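## Task

Get the pair of white-taped parcels onto the top of the work bench reachable by arm1 alone, and the pair of blue-taped parcels onto the top of the desk reachable by arm3 alone. Each parcel must stand with the arrows printed on its sides pointing upward and its entire base resting on that top. The attempt fails if any parcel ends up lying on the floor or on a lower board without a gripper holding it. A parcel that stays put only because a robot is holding it does not count. Finish by opening the grippers and pulling the arms away.

## Robot and tools

Setup: three identical i2rt Big YAM arms named arm1, arm2 and arm3. Each has six revolute joints, a two-finger gripper and a wrist camera. Two fixed room cameras, room_a and room_b, watch the scene. A loose object may occasionally get nudged by something other than the robots. Every arm reaches roughly 1.0 m out from its joint1 axis.

Frame: one shared scene frame, origin on the floor, +z up. The hand point is halfway between the fingertips. The hand's z axis runs along the fingers and its y axis is the opening direction. Robot foot poses are never printed. Camera calibration (K, distortion, T_world_to_cam, pos_world) is given per camera and may be off by a few degrees and millimetres. Wrist-camera poses are derived from reported joint angles.

Tool execute_actions: argument actions is a list holding zero or one action. An action is an object with optional keys arm1, arm2, arm3. Each of those holds a joints object, whose keys are named joint targets. All targets are absolute, not offsets from the current posture:
- joint1_rad, -2.879 to 2.879: base yaw, positive counter-clockwise seen from above; 0 unfolds the arm along the direction its foot faces.
- joint2_rad, 0 to 3.141: shoulder; 0 points the upper arm backward and about level, and larger values raise it, then tip it forward.
- joint3_rad, 0 to 3.019: elbow; 0 is fully folded, and larger values open it.
- joint4_rad, -1.692 to 1.57: hand pitch; positive tilts the fingers up.
- joint5_rad, -1.57 to 1.57: sideways hand swing; positive goes to the arm's right.
- joint6_rad, -2.094 to 2.094: hand roll; positive is clockwise seen from behind the hand.
- gripper_m, 0 to 0.093: fingertip gap in metres.
The tolerances counted as arrived are ±0.045, 0.14, 0.09, 0.055, 0.03, 0.035 rad and 0.003 m, in that order. Any joints you list start moving together but may finish at different moments, and joints move at unequal speeds, so the hand can sweep a wide path. An action can run at most 15 s. An unknown key or an out-of-range number rejects the entire call, and nothing moves. A joint you omit may keep chasing an earlier target. The optional cameras argument lists which images to return: none gives [], all gives omitted, null or ["all"]. The pictures line gives the image order. An empty actions list just reports state and images.

Tool wait: seconds, 0 to 10. Issues no command and returns the same state and images.

Tool zoom_image: camera plus region [x0, y0, x1, y1] in pixels of that camera's latest full image, origin at the top left. The region can be at most 504 by 504.

Tool read_manual: returns licence text only.

Tool finished_scene: scene number 1 or 2. This is irreversible, and the result tells you whether the goal was met, plus the next task. Make sure the parcels are stable and released before calling it.

Reading results: joint_positions gives current angles and gripper_m. joint_status gives how each commanded motion ended:
- off_target: the joint stopped short and may still be pushing.
- contact_stop or time_out: the joint now holds where it stopped. After time_out, though, it may still push toward a target within 0.375, 0.375, 0.113, 0.225, 0.075 and 0.3 rad (joints 1 to 6) of where it stands, and on_its_own will name it.
- not_followed: a self and inter-arm clearance check blocked that arm's joint targets. A gripper target in the same action still runs. Blocked targets may be retried with later actions, until you send targets that pass.
on_its_own lists joints this call did not command; its held-at value is the joint's target, not its position. To stop a stuck joint from pushing, command its reported position. Very small target changes may not move a joint at all. Joint torques are raw drive outputs with offsets, friction and noise, so they are not a reliable contact signal. A MOTOR HOT line appears at 85 °C. At 100 °C, an OVER-TEMPERATURE FAULT drops the whole arm, and its joints read limit_stop_at_motor_heat; resend the targets afterwards. If any result reports a stop, the rest of the calls in that reply are skipped.

Cautions: the arms do not stop on contact and can press hard, so avoid driving into surfaces or parcels; lasting pushes overheat motors. A hard press between two arms ends the run, and nothing in the state shows arm-to-arm contact. The clearance check can act late, and between arms it ignores fingers, gripper housings and wrist cameras. Keep arm paths apart, since each arm moves independently. Avoid dropping, slamming or tipping parcels. The robot keeps holding its last command while you deliberate. Quicker robot motion is preferred.

Each tool is called after "Request:" as a command line: name --argument value for each argument, lists and objects as JSON in quotes; but a table of rows of numbers goes row by row, as --pt "numbers of a row", without its own name.

## Session

Request:
execute_actions --actions '[]'

Scene clock: 0.00 s.
Joint torques (N m, as the arm reports them, + toward a larger angle): no reading
arm1.joint_positions: joint1_rad=-0.041 joint2_rad=+0.530 joint3_rad=+1.643 joint4_rad=-1.308 joint5_rad=+0.031 joint6_rad=+0.506 gripper_m=+0.094
arm1.joint_status: not commanded
arm1.hand: x=-0.5030 y=-1.0986 z=+1.5621 quat_wxyz=(-0.619, -0.501, -0.591, +0.127) (m; scene frame)
arm2.joint_positions: joint1_rad=-0.181 joint2_rad=+0.586 joint3_rad=+1.586 joint4_rad=-1.317 joint5_rad=+0.172 joint6_rad=-0.620 gripper_m=+0.095
arm2.joint_status: not commanded
arm2.hand: x=+0.2034 y=-0.0152 z=+1.5347 quat_wxyz=(-0.388, +0.808, -0.026, -0.442) (m; scene frame)
arm3.joint_positions: joint1_rad=-0.561 joint2_rad=+0.470 joint3_rad=+1.685 joint4_rad=-1.175 joint5_rad=-0.171 joint6_rad=-0.090 gripper_m=+0.095
arm3.joint_status: not commanded
arm3.hand: x=+0.1494 y=+1.1345 z=+1.5702 quat_wxyz=(+0.150, -0.689, +0.079, +0.705) (m; scene frame)
pictures: arm1_cam_wrist, arm2_cam_wrist, arm3_cam_wrist, room_a, room_b
Images, in order (width x height): arm1_cam_wrist 896x504, arm2_cam_wrist 896x504, arm3_cam_wrist 896x504, room_a 896x504, room_b 896x504.

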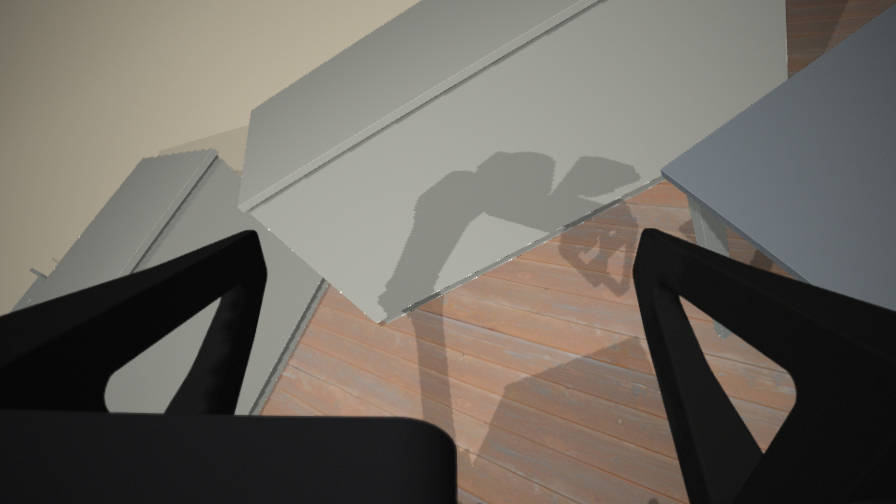

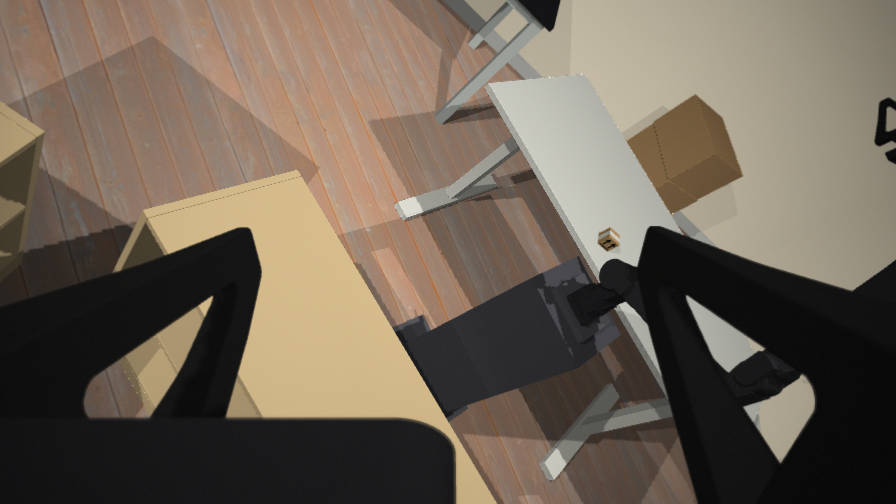

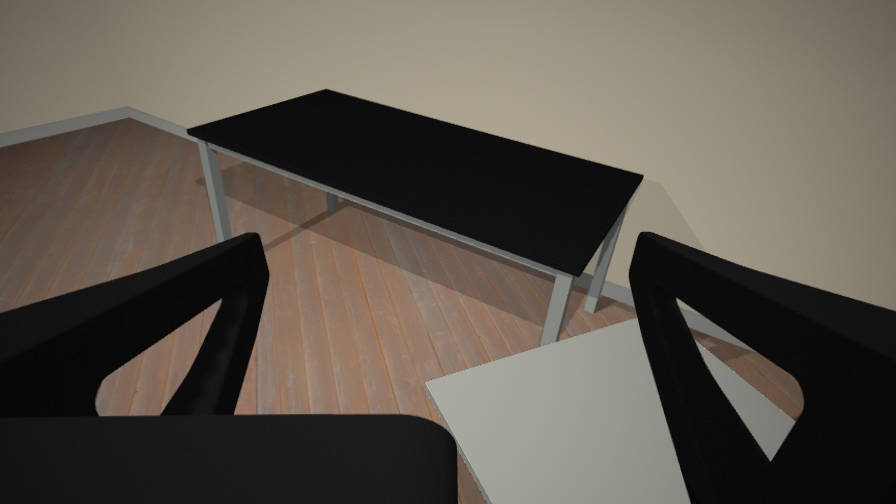

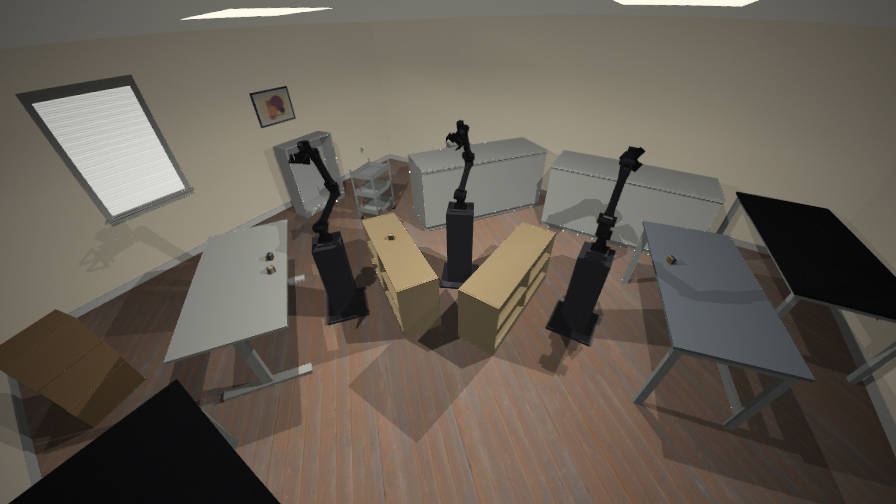

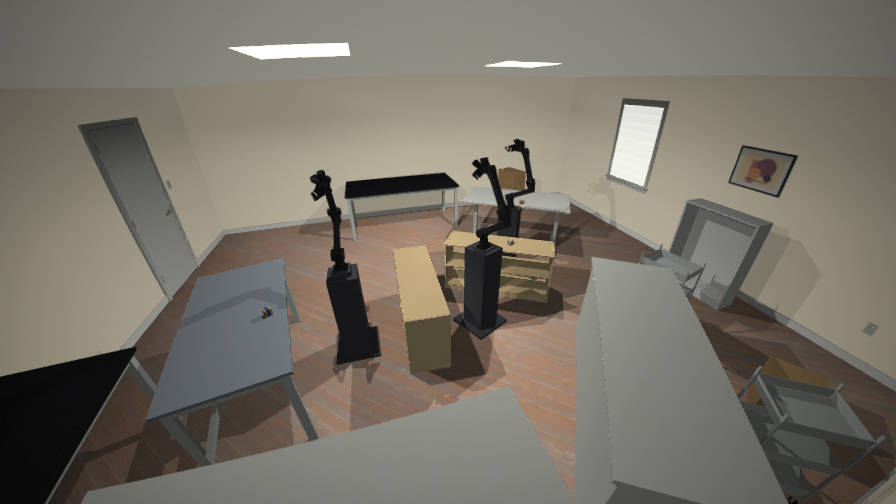

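Request:
zoom_image --camera "room_a" --region '[220, 200, 440, 324]'

Request:
zoom_image --camera "room_a" --region '[600, 210, 740, 290]'

Request:
zoom_image --camera "room_b" --region '[200, 270, 340, 350]'

Request:
zoom_image --camera "room_b" --region '[440, 170, 600, 260]'

Region (220, 200, 440, 324) of room_a's 896x504 image, scaled by 2.291, with more detail than that image has; it fills the top 284 rows of this view, and the rest is white.

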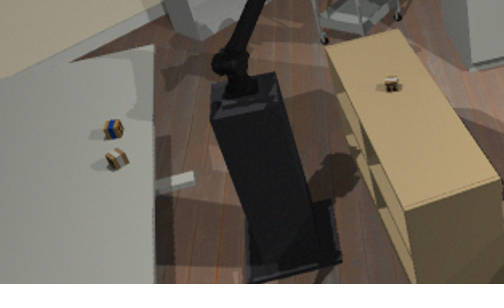

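Region (600, 210, 740, 290) of room_a's 896x504 image, scaled by 3.600, with more detail than that image has; it fills the top 288 rows of this view, and the rest is white.

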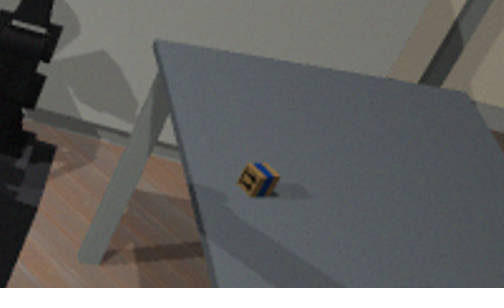

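Region (200, 270, 340, 350) of room_b's 896x504 image, scaled by 3.600, with more detail than that image has; it fills the top 288 rows of this view, and the rest is white.

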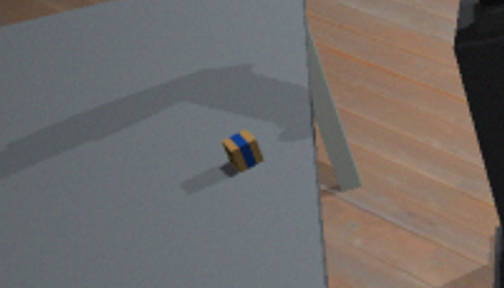

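Region (440, 170, 600, 260) of room_b's 896x504 image, scaled by 3.150, with more detail than that image has; it fills the top 284 rows of this view, and the rest is white.

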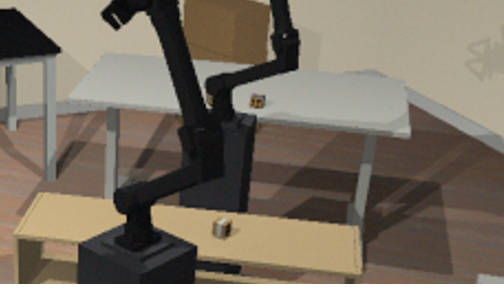

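Request:
execute_actions --actions '[{"arm1":{"joints":{"joint1_rad":-1.27,"joint2_rad":0.849,"joint3_rad":0.78,"joint4_rad":-0.431,"joint5_rad":0,"joint6_rad":0}},"arm2":{"joints":{"joint1_rad":-1.42,"joint2_rad":1.311,"joint3_rad":0.502,"joint4_rad":0.309,"joint5_rad":0,"joint6_rad":0}},"arm3":{"joints":{"joint1_rad":-1.33,"joint2_rad":0.242,"joint3_rad":0.454,"joint4_rad":-0.712,"joint5_rad":0,"joint6_rad":0}}}]' --cameras '["arm1_cam_wrist","arm2_cam_wrist","arm3_cam_wrist"]'

Scene clock: 4.87 s.
Joint torques (N m, as the arm reports them, + toward a larger angle): arm1=[-0.56 -4.57  9.57  2.4  -0.02 -0.15] | arm2=[-0.25 -6.78  6.38  2.21  0.05  0.15] | arm3=[-0.61  0.62 11.16  3.08  0.    0.1 ]
arm1.joint_positions: joint1_rad=-1.262 joint2_rad=+0.856 joint3_rad=+0.787 joint4_rad=-0.444 joint5_rad=-0.001 joint6_rad=+0.009 gripper_m=+0.094
arm1.joint_status: all done
arm1.hand: x=-0.7994 y=-1.3490 z=+1.1997 quat_wxyz=(-0.251, -0.750, -0.430, +0.435) (m; scene frame)
arm2.joint_positions: joint1_rad=-1.421 joint2_rad=+1.319 joint3_rad=+0.504 joint4_rad=+0.290 joint5_rad=+0.002 joint6_rad=-0.011 gripper_m=+0.095
arm2.joint_status: all done
arm2.hand: x=+0.4557 y=+0.3208 z=+1.0101 quat_wxyz=(-0.400, +0.539, -0.675, -0.306) (m; scene frame)
arm3.joint_positions: joint1_rad=-1.326 joint2_rad=+0.256 joint3_rad=+0.451 joint4_rad=-0.725 joint5_rad=-0.002 joint6_rad=-0.008 gripper_m=+0.095
arm3.joint_status: all done
arm3.hand: x=+0.1646 y=+1.3635 z=+1.0815 quat_wxyz=(+0.294, -0.704, +0.508, +0.400) (m; scene frame)
pictures: arm1_cam_wrist, arm2_cam_wrist, arm3_cam_wrist
camera_calibration (this result's frames):
arm1_cam_wrist: T_world_to_cam=[[-0.861457, 0.507676, -0.0125283, 0.0102685], [0.466238, 0.780883, -0.415746, 1.92813], [-0.201281, -0.363988, -0.909395, 0.560695], [0, 0, 0, 1]] pos_world=[-0.777265, -1.30677, 1.31163]
arm2_cam_wrist: T_world_to_cam=[[0.971168, -0.237352, 0.0222804, -0.392264], [-0.206903, -0.885611, -0.415793, 0.8041], [0.118421, 0.399195, -0.909186, 0.857391], [0, 0, 0, 1]] pos_world=[0.445792, 0.276749, 1.12261]
arm3_cam_wrist: T_world_to_cam=[[0.948108, 0.317923, 0.00387095, -0.59494], [0.291181, -0.863341, -0.412137, 1.57891], [-0.127686, 0.391877, -0.911114, 0.594762], [0, 0, 0, 1]] pos_world=[0.180263, 1.3192, 1.19492]
Images, in order (width x height): arm1_cam_wrist 896x504, arm2_cam_wrist 896x504, arm3_cam_wrist 896x504.

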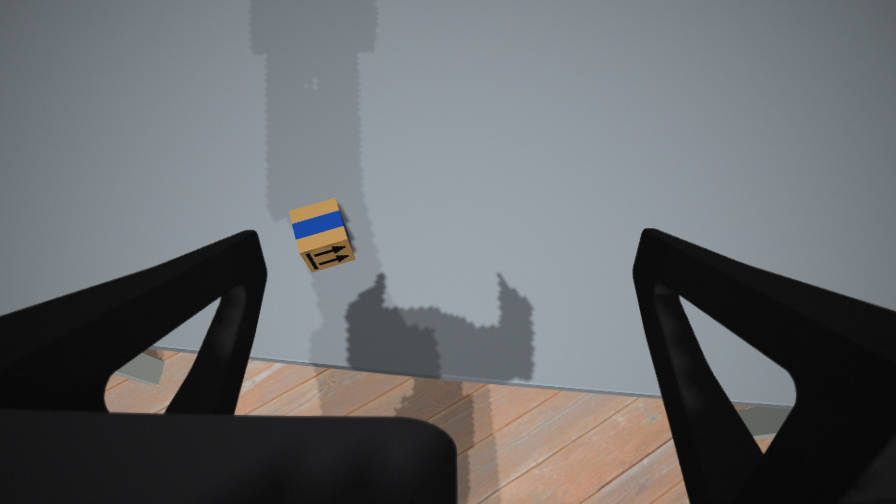

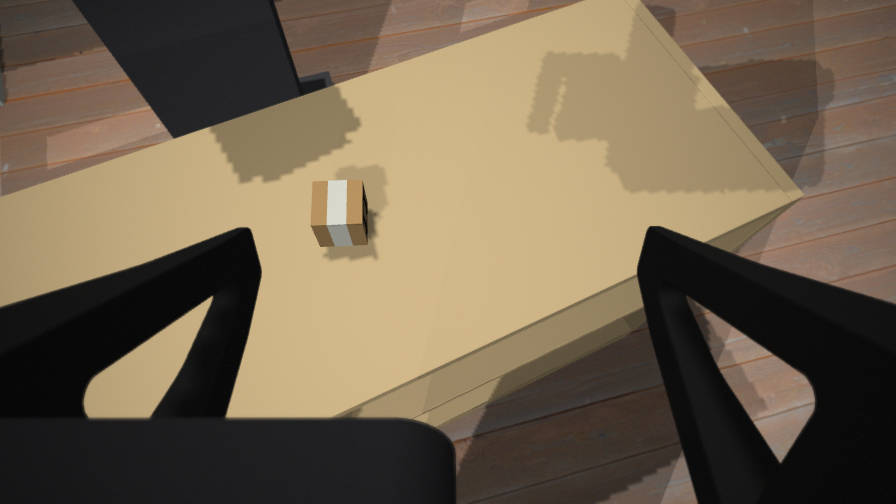

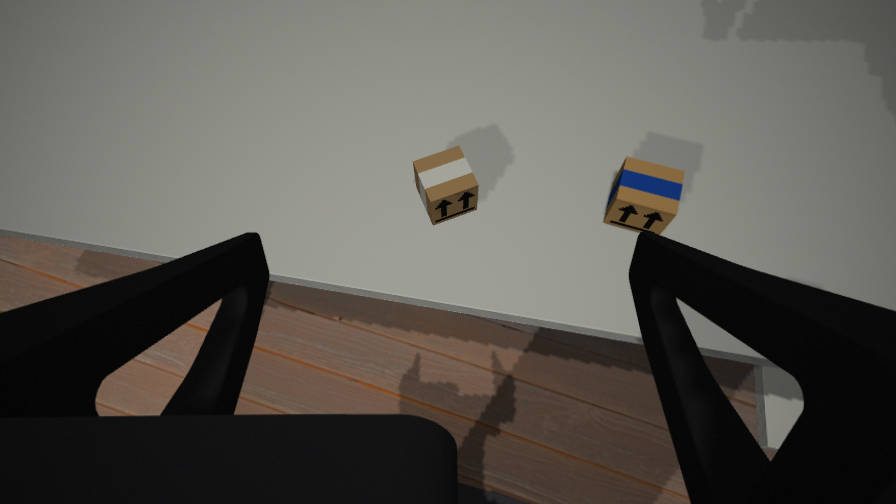

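Request:
zoom_image --camera "arm2_cam_wrist" --region '[270, 150, 420, 270]'

Request:
zoom_image --camera "arm1_cam_wrist" --region '[250, 170, 400, 290]'

Request:
zoom_image --camera "arm3_cam_wrist" --region '[380, 120, 530, 240]'

Region (270, 150, 420, 270) of arm2_cam_wrist's 896x504 image, scaled by 3.360, with more detail than that image has; it fills the top 403 rows of this view, and the rest is white.

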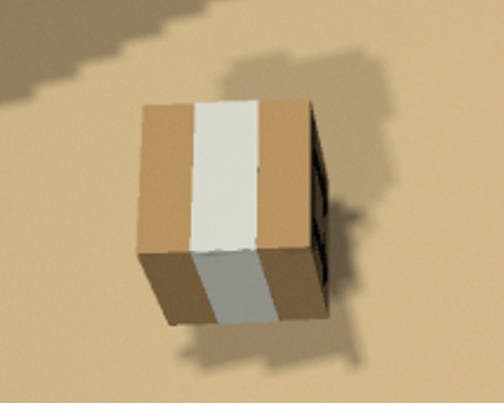

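Region (250, 170, 400, 290) of arm1_cam_wrist's 896x504 image, scaled by 3.360, with more detail than that image has; it fills the top 403 rows of this view, and the rest is white.

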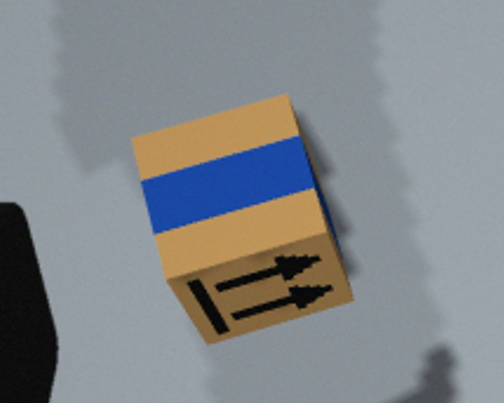

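Region (380, 120, 530, 240) of arm3_cam_wrist's 896x504 image, scaled by 3.360, with more detail than that image has; it fills the top 403 rows of this view, and the rest is white.

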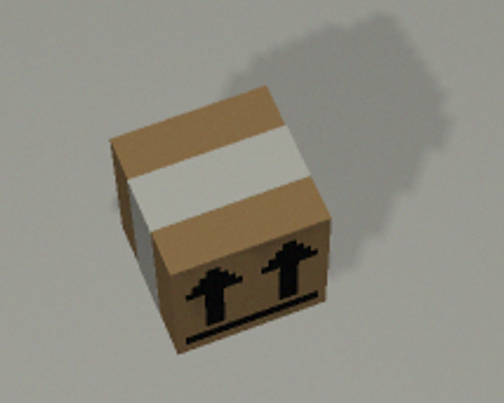

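Request:
execute_actions --actions '[]' --cameras '["room_a"]'

Request:
zoom_image --camera "room_a" --region '[370, 220, 410, 250]'

Scene clock: 5.23 s.
Joint torques (N m, as the arm reports them, + toward a larger angle): arm1=[-0.53 -4.6   9.56  2.42 -0.03 -0.14] | arm2=[-0.17 -6.83  6.37  2.2   0.05  0.15] | arm3=[-0.68  0.99 11.13  3.02  0.    0.1 ]
arm1.joint_positions: joint1_rad=-1.262 joint2_rad=+0.856 joint3_rad=+0.787 joint4_rad=-0.444 joint5_rad=-0.001 joint6_rad=+0.009 gripper_m=+0.094
arm1.joint_status: all done
arm1.hand: x=-0.7994 y=-1.3490 z=+1.1997 quat_wxyz=(-0.251, -0.750, -0.430, +0.435) (m; scene frame)
arm2.joint_positions: joint1_rad=-1.421 joint2_rad=+1.319 joint3_rad=+0.504 joint4_rad=+0.290 joint5_rad=+0.002 joint6_rad=-0.011 gripper_m=+0.095
arm2.joint_status: all done
arm2.hand: x=+0.4557 y=+0.3208 z=+1.0101 quat_wxyz=(-0.400, +0.539, -0.675, -0.306) (m; scene frame)
arm3.joint_positions: joint1_rad=-1.326 joint2_rad=+0.256 joint3_rad=+0.451 joint4_rad=-0.725 joint5_rad=-0.002 joint6_rad=-0.008 gripper_m=+0.095
arm3.joint_status: all done
arm3.hand: x=+0.1646 y=+1.3635 z=+1.0815 quat_wxyz=(+0.294, -0.704, +0.508, +0.400) (m; scene frame)
pictures: room_a
Images, in order (width x height): room_a 896x504.

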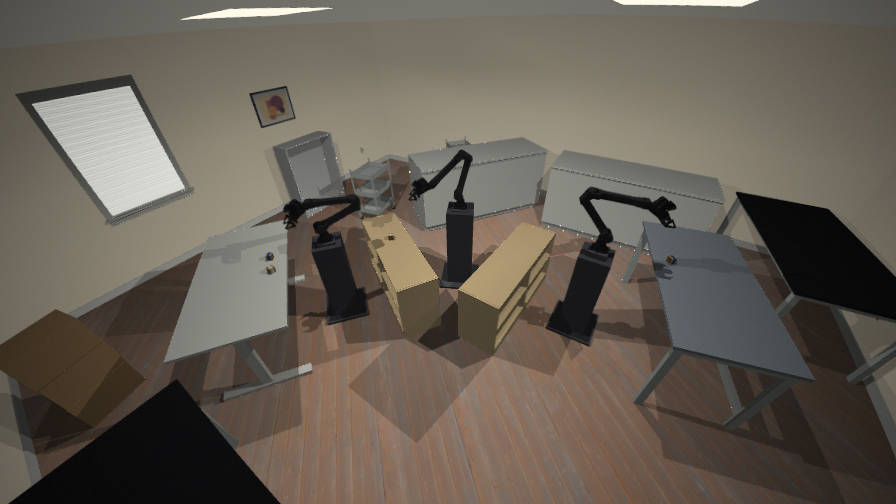

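Region (370, 220, 410, 250) of room_a's 896x504 image, scaled by 12.600, with more detail than that image has; it fills the top 378 rows of this view, and the rest is white.

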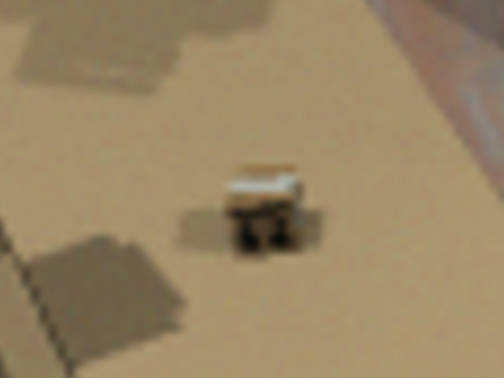

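Request:
execute_actions --actions '[{"arm1":{"joints":{"joint1_rad":-1.05,"joint2_rad":2.081,"joint3_rad":1.754,"joint4_rad":-1.244,"joint5_rad":0,"joint6_rad":-0.103}},"arm2":{"joints":{"joint1_rad":-1.409,"joint2_rad":2.507,"joint3_rad":1.917,"joint4_rad":-0.981,"joint5_rad":-0.524,"joint6_rad":1.571}},"arm3":{"joints":{"joint1_rad":-1.319,"joint2_rad":1.783,"joint3_rad":1.2,"joint4_rad":-0.987,"joint5_rad":0,"joint6_rad":-0.398}}}]' --cameras '["arm1_cam_wrist","arm2_cam_wrist","arm3_cam_wrist"]'

Scene clock: 13.00 s.
Joint torques (N m, as the arm reports them, + toward a larger angle): arm1=[  0.15 -20.56  10.88   0.35  -0.02  -0.15] | arm2=[  0.02 -20.34   8.4   -0.47  -0.22   0.16] | arm3=[  0.25 -14.75   9.53   0.66  -0.05  -0.04]
arm1.joint_positions: joint1_rad=-1.053 joint2_rad=+2.077 joint3_rad=+1.714 joint4_rad=-1.239 joint5_rad=-0.001 joint6_rad=-0.094 gripper_m=+0.094
arm1.joint_status: all done
arm1.hand: x=-0.7800 y=-1.5675 z=+0.9315 quat_wxyz=(+0.012, -0.780, -0.625, -0.014) (m; scene frame)
arm2.joint_positions: joint1_rad=-1.415 joint2_rad=+2.509 joint3_rad=+1.884 joint4_rad=-0.971 joint5_rad=-0.522 joint6_rad=+1.559 gripper_m=+0.095
arm2.joint_status: all done
arm2.hand: x=+0.4182 y=+0.5413 z=+0.7517 quat_wxyz=(+0.254, -0.108, -0.961, -0.023) (m; scene frame)
arm3.joint_positions: joint1_rad=-1.326 joint2_rad=+1.766 joint3_rad=+1.180 joint4_rad=-0.978 joint5_rad=-0.002 joint6_rad=-0.390 gripper_m=+0.095
arm3.joint_status: all done
arm3.hand: x=+0.0970 y=+1.5747 z=+0.8711 quat_wxyz=(+0.001, -0.907, +0.422, +0.002) (m; scene frame)
pictures: arm1_cam_wrist, arm2_cam_wrist, arm3_cam_wrist
camera_calibration (this result's frames):
arm1_cam_wrist: T_world_to_cam=[[-0.973238, 0.229799, 0.000774202, -0.400658], [0.181773, 0.767768, 0.614403, 0.776163], [0.140595, 0.598101, -0.788992, 1.9037], [0, 0, 0, 1]] pos_world=[-0.798671, -1.64245, 1.02544]
arm2_cam_wrist: T_world_to_cam=[[-0.21489, -0.976504, 0.0162126, 0.602936], [-0.403038, 0.103789, 0.909279, -0.565451], [-0.889597, 0.188861, -0.415871, 0.703426], [0, 0, 0, 1]] pos_world=[0.527433, 0.514607, 0.796913]
arm3_cam_wrist: T_world_to_cam=[[0.763504, 0.645765, -0.00701731, -1.08604], [0.532497, -0.623363, 0.572596, 0.43511], [0.365388, -0.440916, -0.819808, 1.49574], [0, 0, 0, 1]] pos_world=[0.0509762, 1.63205, 0.969455]
Images, in order (width x height): arm1_cam_wrist 896x504, arm2_cam_wrist 896x504, arm3_cam_wrist 896x504.

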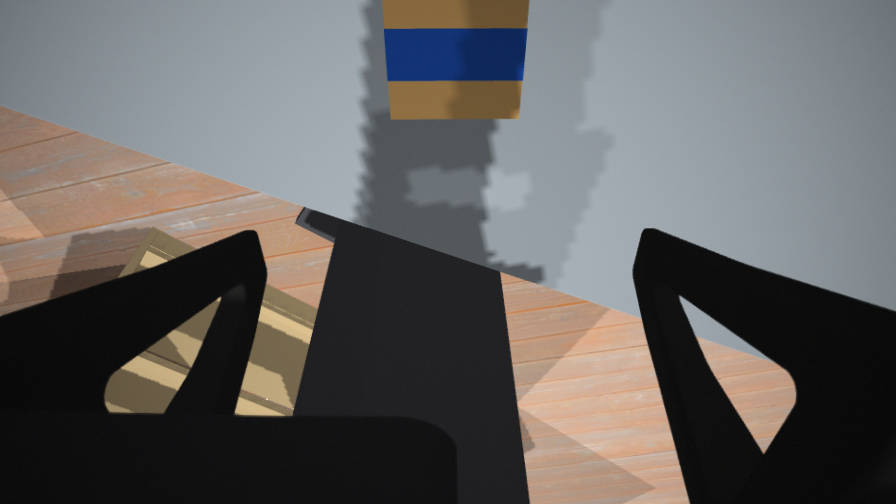

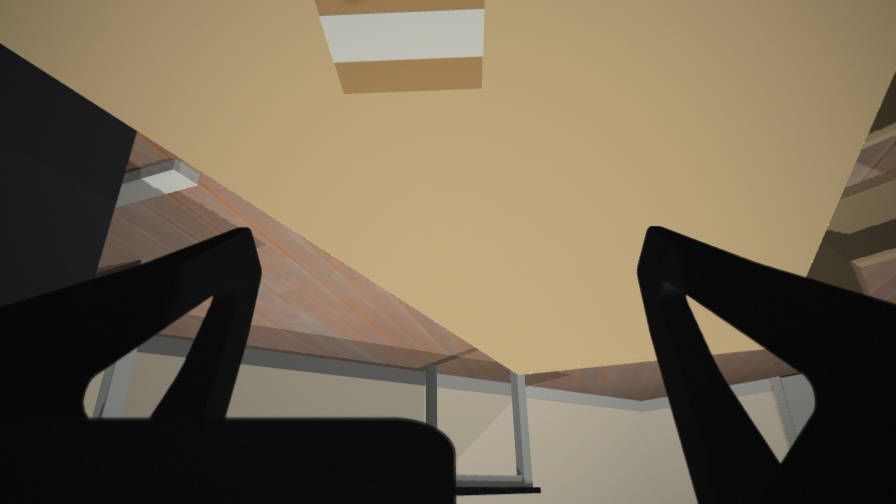

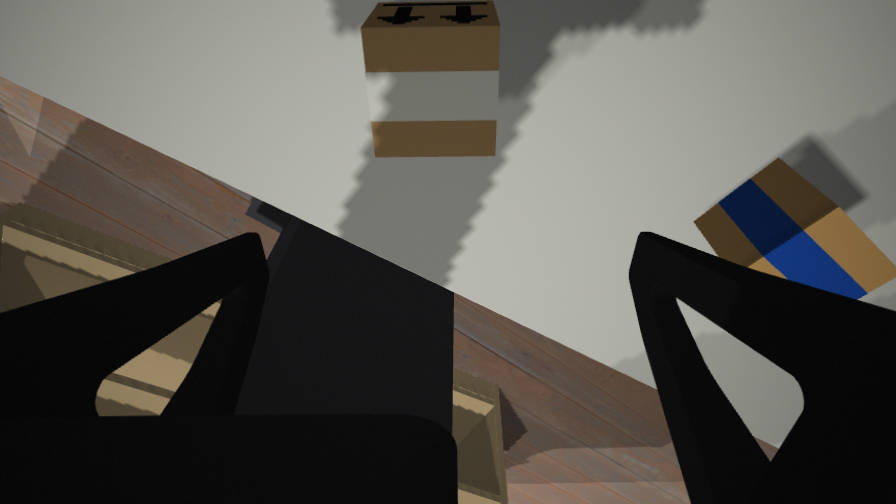

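Request:
execute_actions --actions '[{"arm1":{"joints":{"joint1_rad":-1.056,"joint2_rad":2.24,"joint3_rad":1.679,"joint4_rad":-1.01}},"arm2":{"joints":{"joint1_rad":-1.395,"joint2_rad":2.724,"joint3_rad":2.02,"joint4_rad":-0.841}},"arm3":{"joints":{"joint1_rad":-1.30,"joint2_rad":2.0,"joint3_rad":1.132,"joint4_rad":-0.706}}}]' --cameras '["arm1_cam_wrist","arm2_cam_wrist","arm3_cam_wrist"]'

Scene clock: 15.57 s.
Joint torques (N m, as the arm reports them, + toward a larger angle): arm1=[ -0.23 -21.72   7.86   0.79  -0.03  -0.14] | arm2=[ -0.16 -21.56   6.84   0.22  -0.19   0.14] | arm3=[ -0.03 -18.08   6.9    1.22  -0.05  -0.04]
arm1.joint_positions: joint1_rad=-1.053 joint2_rad=+2.236 joint3_rad=+1.669 joint4_rad=-1.017 joint5_rad=-0.001 joint6_rad=-0.094 gripper_m=+0.094
arm1.joint_status: all done
arm1.hand: x=-0.7845 y=-1.5796 z=+0.8195 quat_wxyz=(+0.007, -0.781, -0.625, -0.007) (m; scene frame)
arm2.joint_positions: joint1_rad=-1.398 joint2_rad=+2.735 joint3_rad=+2.004 joint4_rad=-0.849 joint5_rad=-0.523 joint6_rad=+1.561 gripper_m=+0.095
arm2.joint_status: all done
arm2.hand: x=+0.4087 y=+0.5504 z=+0.6386 quat_wxyz=(+0.254, -0.098, -0.962, -0.029) (m; scene frame)
arm3.joint_positions: joint1_rad=-1.304 joint2_rad=+2.004 joint3_rad=+1.121 joint4_rad=-0.716 joint5_rad=-0.002 joint6_rad=-0.391 gripper_m=+0.095
arm3.joint_status: all done
arm3.hand: x=+0.0884 y=+1.5679 z=+0.7445 quat_wxyz=(-0.011, -0.911, +0.411, -0.009) (m; scene frame)
pictures: arm1_cam_wrist, arm2_cam_wrist, arm3_cam_wrist
camera_calibration (this result's frames):
arm1_cam_wrist: T_world_to_cam=[[-0.973249, 0.229742, 0.00221609, -0.40345], [0.185001, 0.777922, 0.60051, 0.885065], [0.136238, 0.584856, -0.799614, 1.80757], [0, 0, 0, 1]] pos_world=[-0.802655, -1.65299, 0.914766]
arm2_cam_wrist: T_world_to_cam=[[-0.198624, -0.980075, 0.00086584, 0.616712], [-0.407151, 0.0833175, 0.909553, -0.454583], [-0.891502, 0.180306, -0.415588, 0.651586], [0, 0, 0, 1]] pos_world=[0.5183, 0.524814, 0.683724]
arm3_cam_wrist: T_world_to_cam=[[0.749193, 0.662053, -0.0198594, -1.09066], [0.539745, -0.59286, 0.597656, 0.440867], [0.383906, -0.458479, -0.801507, 1.40437], [0, 0, 0, 1]] pos_world=[0.0400154, 1.62732, 0.840464]
Images, in order (width x height): arm1_cam_wrist 896x504, arm2_cam_wrist 896x504, arm3_cam_wrist 896x504.

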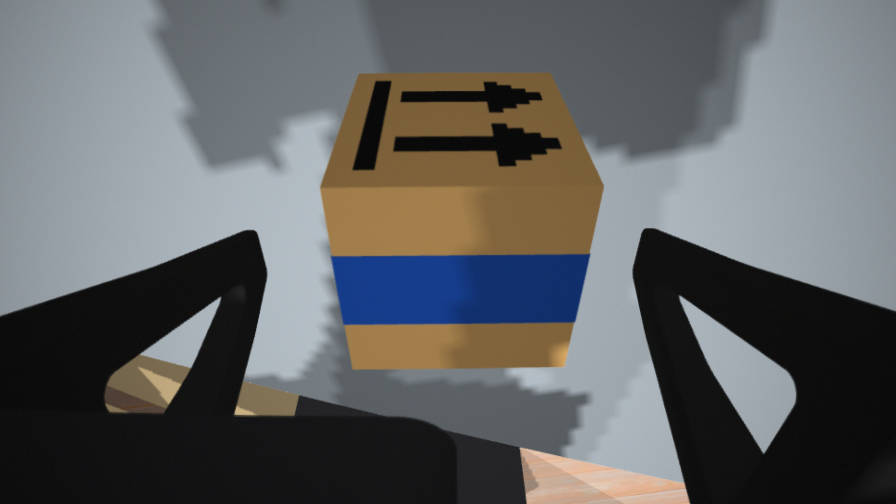

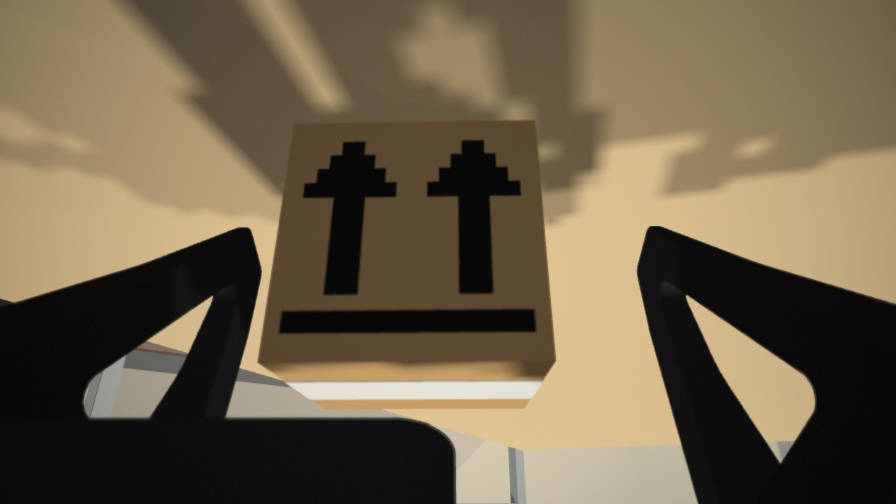

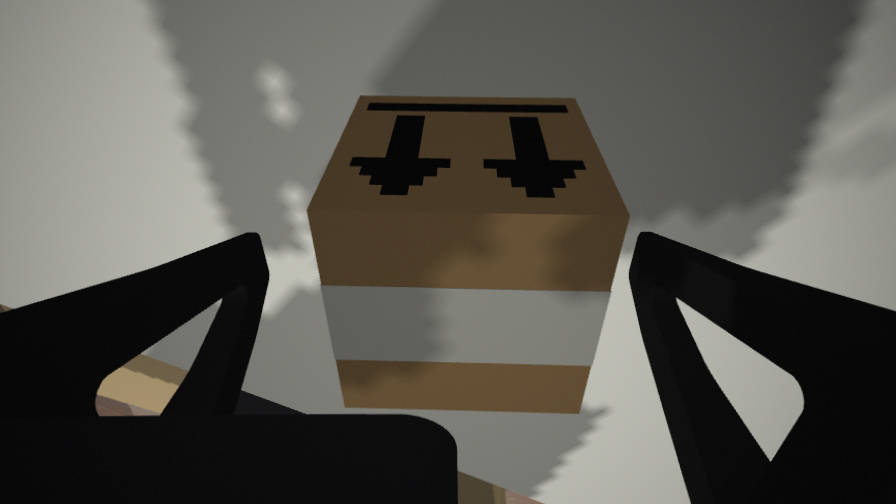

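Request:
execute_actions --actions '[{"arm1":{"joints":{"gripper_m":0.03}},"arm2":{"joints":{"gripper_m":0.03}},"arm3":{"joints":{"gripper_m":0.03}}}]' --cameras '[]'

Scene clock: 16.30 s.
Joint torques (N m, as the arm reports them, + toward a larger angle): arm1=[ -0.27 -21.48   7.96   0.8   -0.03  -0.14] | arm2=[ -0.18 -21.44   6.87   0.24  -0.16   0.13] | arm3=[ -0.17 -17.53   7.     1.26  -0.06  -0.03]
arm1.joint_positions: joint1_rad=-1.053 joint2_rad=+2.236 joint3_rad=+1.669 joint4_rad=-1.017 joint5_rad=+0.000 joint6_rad=-0.095 gripper_m=+0.049
arm1.joint_status: gripper_m off_target (ended at +0.049, target +0.030)
arm1.hand: x=-0.7846 y=-1.5796 z=+0.8195 quat_wxyz=(+0.007, -0.780, -0.625, -0.007) (m; scene frame)
arm2.joint_positions: joint1_rad=-1.398 joint2_rad=+2.735 joint3_rad=+2.004 joint4_rad=-0.849 joint5_rad=-0.524 joint6_rad=+1.561 gripper_m=+0.049
arm2.joint_status: gripper_m off_target (ended at +0.049, target +0.030)
arm2.hand: x=+0.4086 y=+0.5505 z=+0.6387 quat_wxyz=(+0.254, -0.098, -0.962, -0.029) (m; scene frame)
arm3.joint_positions: joint1_rad=-1.304 joint2_rad=+2.004 joint3_rad=+1.121 joint4_rad=-0.715 joint5_rad=-0.001 joint6_rad=-0.391 gripper_m=+0.050
arm3.joint_status: gripper_m off_target (ended at +0.050, target +0.030)
arm3.hand: x=+0.0884 y=+1.5680 z=+0.7445 quat_wxyz=(-0.010, -0.911, +0.411, -0.009) (m; scene frame)
pictures: none
No camera images: the call's "cameras" was empty. Leave "cameras" out to get every camera's image.

Request:
execute_actions --actions '[{"arm1":{"joints":{"joint1_rad":1.267,"joint2_rad":1.95,"joint3_rad":1.7,"joint4_rad":-1.3,"joint6_rad":-0.616}},"arm2":{"joints":{"joint1_rad":1.1335,"joint2_rad":2.045,"joint3_rad":0.826,"joint4_rad":0.695}},"arm3":{"joints":{"joint1_rad":1.2755,"joint2_rad":1.75,"joint3_rad":1.35,"joint4_rad":-1.17,"joint6_rad":-0.618}}}]' --cameras '["room_a","room_b"]'

Scene clock: 20.60 s.
Joint torques (N m, as the arm reports them, + toward a larger angle): arm1=[ -0.53 -18.64   8.06   0.37  -0.11  -0.14] | arm2=[ -0.69 -13.64   3.52   2.06   0.01   0.03] | arm3=[ -0.81 -15.97   8.67   0.7   -0.09  -0.03]
arm1.joint_positions: joint1_rad=+1.277 joint2_rad=+1.935 joint3_rad=+1.705 joint4_rad=-1.293 joint5_rad=+0.000 joint6_rad=-0.608 gripper_m=+0.049
arm1.joint_status: all done
arm1.hand: x=-0.0441 y=-0.7246 z=+1.0160 quat_wxyz=(-0.025, +0.502, -0.864, -0.002) (m; scene frame)
arm2.joint_positions: joint1_rad=+1.140 joint2_rad=+2.055 joint3_rad=+0.828 joint4_rad=+0.677 joint5_rad=-0.525 joint6_rad=+1.561 gripper_m=+0.049
arm2.joint_status: all done
arm2.hand: x=-0.0157 y=-0.5898 z=+0.8440 quat_wxyz=(+0.519, +0.827, -0.217, +0.021) (m; scene frame)
arm3.joint_positions: joint1_rad=+1.283 joint2_rad=+1.739 joint3_rad=+1.354 joint4_rad=-1.161 joint5_rad=-0.001 joint6_rad=-0.612 gripper_m=+0.050
arm3.joint_status: all done
arm3.hand: x=+0.1310 y=+0.6165 z=+0.9434 quat_wxyz=(-0.006, -0.557, -0.831, +0.011) (m; scene frame)
pictures: room_a, room_b
Images, in order (width x height): room_a 896x504, room_b 896x504.

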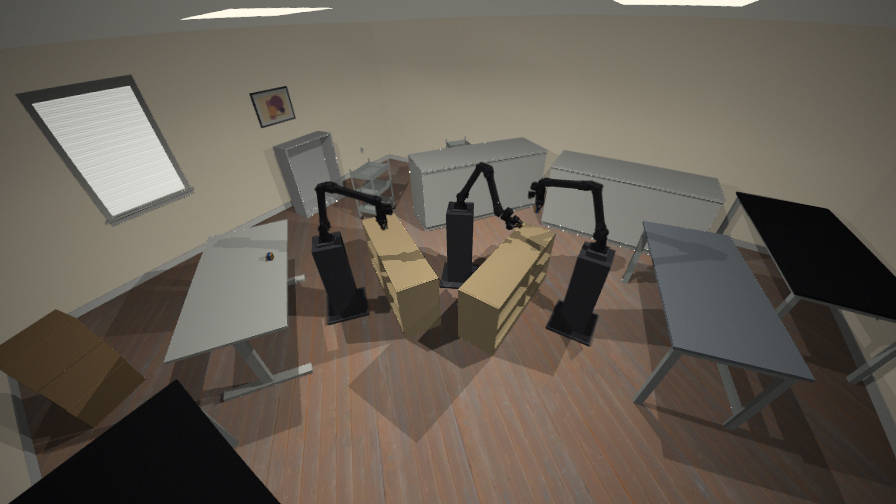

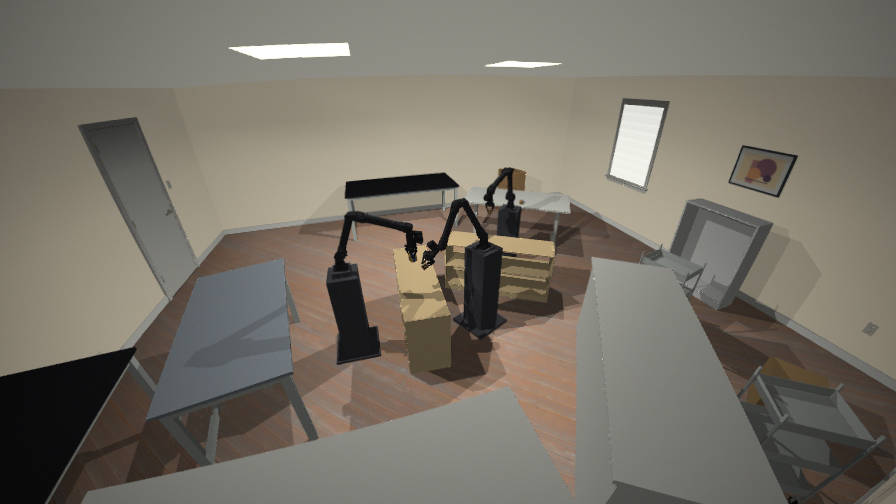

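Request:
execute_actions --actions '[{"arm1":{"joints":{"joint1_rad":1.267,"joint2_rad":2.49,"joint3_rad":1.835,"joint4_rad":-0.88}},"arm2":{"joints":{"joint1_rad":1.1335,"joint2_rad":2.5,"joint3_rad":1.1,"joint4_rad":0.92,"joint5_rad":0,"joint6_rad":0}},"arm3":{"joints":{"joint1_rad":1.2755,"joint2_rad":2.475,"joint3_rad":1.815,"joint4_rad":-0.883}}}]' --cameras '["arm1_cam_wrist","arm2_cam_wrist","arm3_cam_wrist","room_b"]'

Scene clock: 23.17 s.
Joint torques (N m, as the arm reports them, + toward a larger angle): arm1=[ -0.48 -24.77   8.54   0.78  -0.11  -0.13] | arm2=[ -0.6  -16.37   3.07   2.19   0.22  -0.11] | arm3=[ -0.85 -26.55   9.69   0.97  -0.08  -0.03]
arm1.joint_positions: joint1_rad=+1.277 joint2_rad=+2.504 joint3_rad=+1.808 joint4_rad=-0.887 joint5_rad=+0.000 joint6_rad=-0.608 gripper_m=+0.049
arm1.joint_status: all done
arm1.hand: x=+0.0026 y=-0.6997 z=+0.6985 quat_wxyz=(+0.005, +0.502, -0.865, -0.004) (m; scene frame)
arm2.joint_positions: joint1_rad=+1.139 joint2_rad=+2.514 joint3_rad=+1.090 joint4_rad=+0.900 joint5_rad=-0.002 joint6_rad=+0.011 gripper_m=+0.049
arm2.joint_status: all done
arm2.hand: x=-0.1174 y=-0.5671 z=+0.6826 quat_wxyz=(+0.186, +0.810, +0.315, -0.459) (m; scene frame)
arm3.joint_positions: joint1_rad=+1.283 joint2_rad=+2.488 joint3_rad=+1.783 joint4_rad=-0.883 joint5_rad=-0.001 joint6_rad=-0.612 gripper_m=+0.050
arm3.joint_status: all done
arm3.hand: x=+0.1009 y=+0.4817 z=+0.6536 quat_wxyz=(+0.002, -0.557, -0.831, -0.008) (m; scene frame)
pictures: arm1_cam_wrist, arm2_cam_wrist, arm3_cam_wrist, room_b
camera_calibration (this result's frames):
arm1_cam_wrist: T_world_to_cam=[[0.862996, -0.505036, -0.01327, -0.347359], [-0.401514, -0.701567, 0.588719, -0.897841], [-0.306634, -0.502734, -0.808229, 0.335208], [0, 0, 0, 1]] pos_world=[0.0420597, -0.636804, 0.794891]
arm2_cam_wrist: T_world_to_cam=[[-0.676558, 0.736363, -0.00626788, 0.339103], [0.677048, 0.618668, -0.398567, 0.708113], [-0.289612, -0.273897, -0.917118, 0.557715], [0, 0, 0, 1]] pos_world=[-0.0884826, -0.535034, 0.795846]
arm3_cam_wrist: T_world_to_cam=[[-0.924284, -0.381185, -0.0199351, 0.288661], [-0.319475, 0.743958, 0.586908, -0.705755], [-0.20889, 0.548839, -0.809408, 0.40848], [0, 0, 0, 1]] pos_world=[0.126661, 0.410897, 0.750595]
Images, in order (width x height): arm1_cam_wrist 896x504, arm2_cam_wrist 896x504, arm3_cam_wrist 896x504, room_b 896x504.

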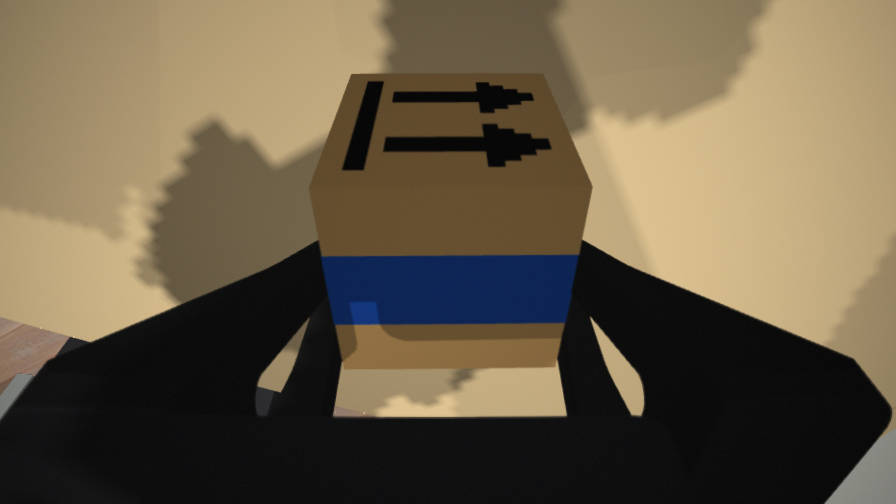

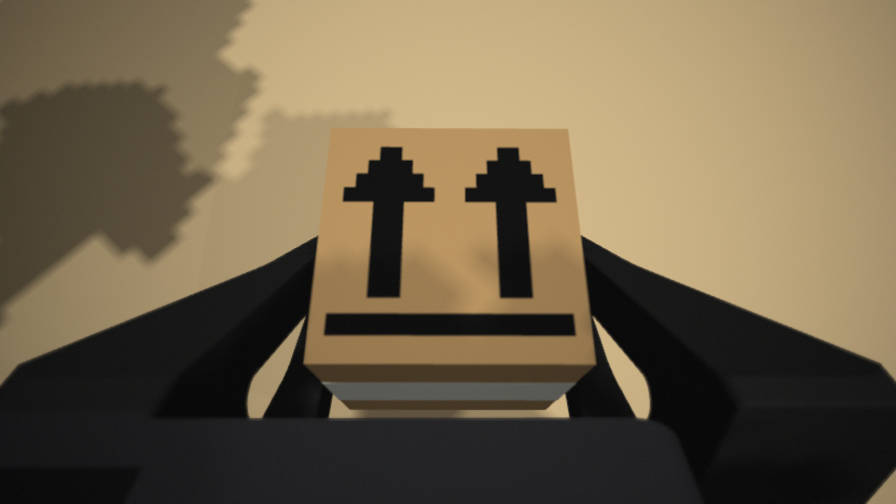

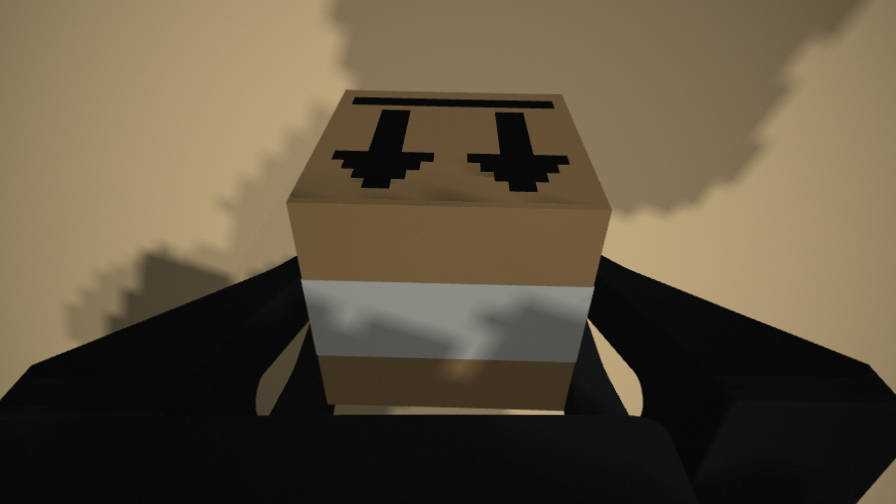

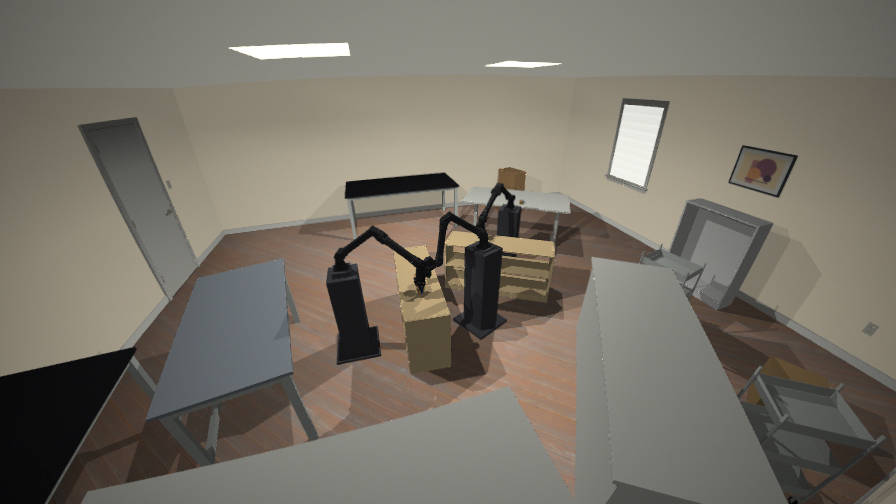

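Request:
zoom_image --camera "room_b" --region '[380, 230, 480, 380]'

Region (380, 230, 480, 380) of room_b's 896x504 image, scaled by 3.360, with more detail than that image has.

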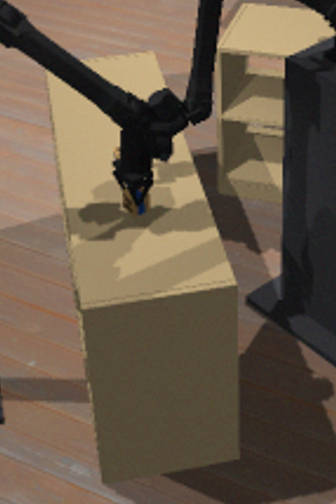

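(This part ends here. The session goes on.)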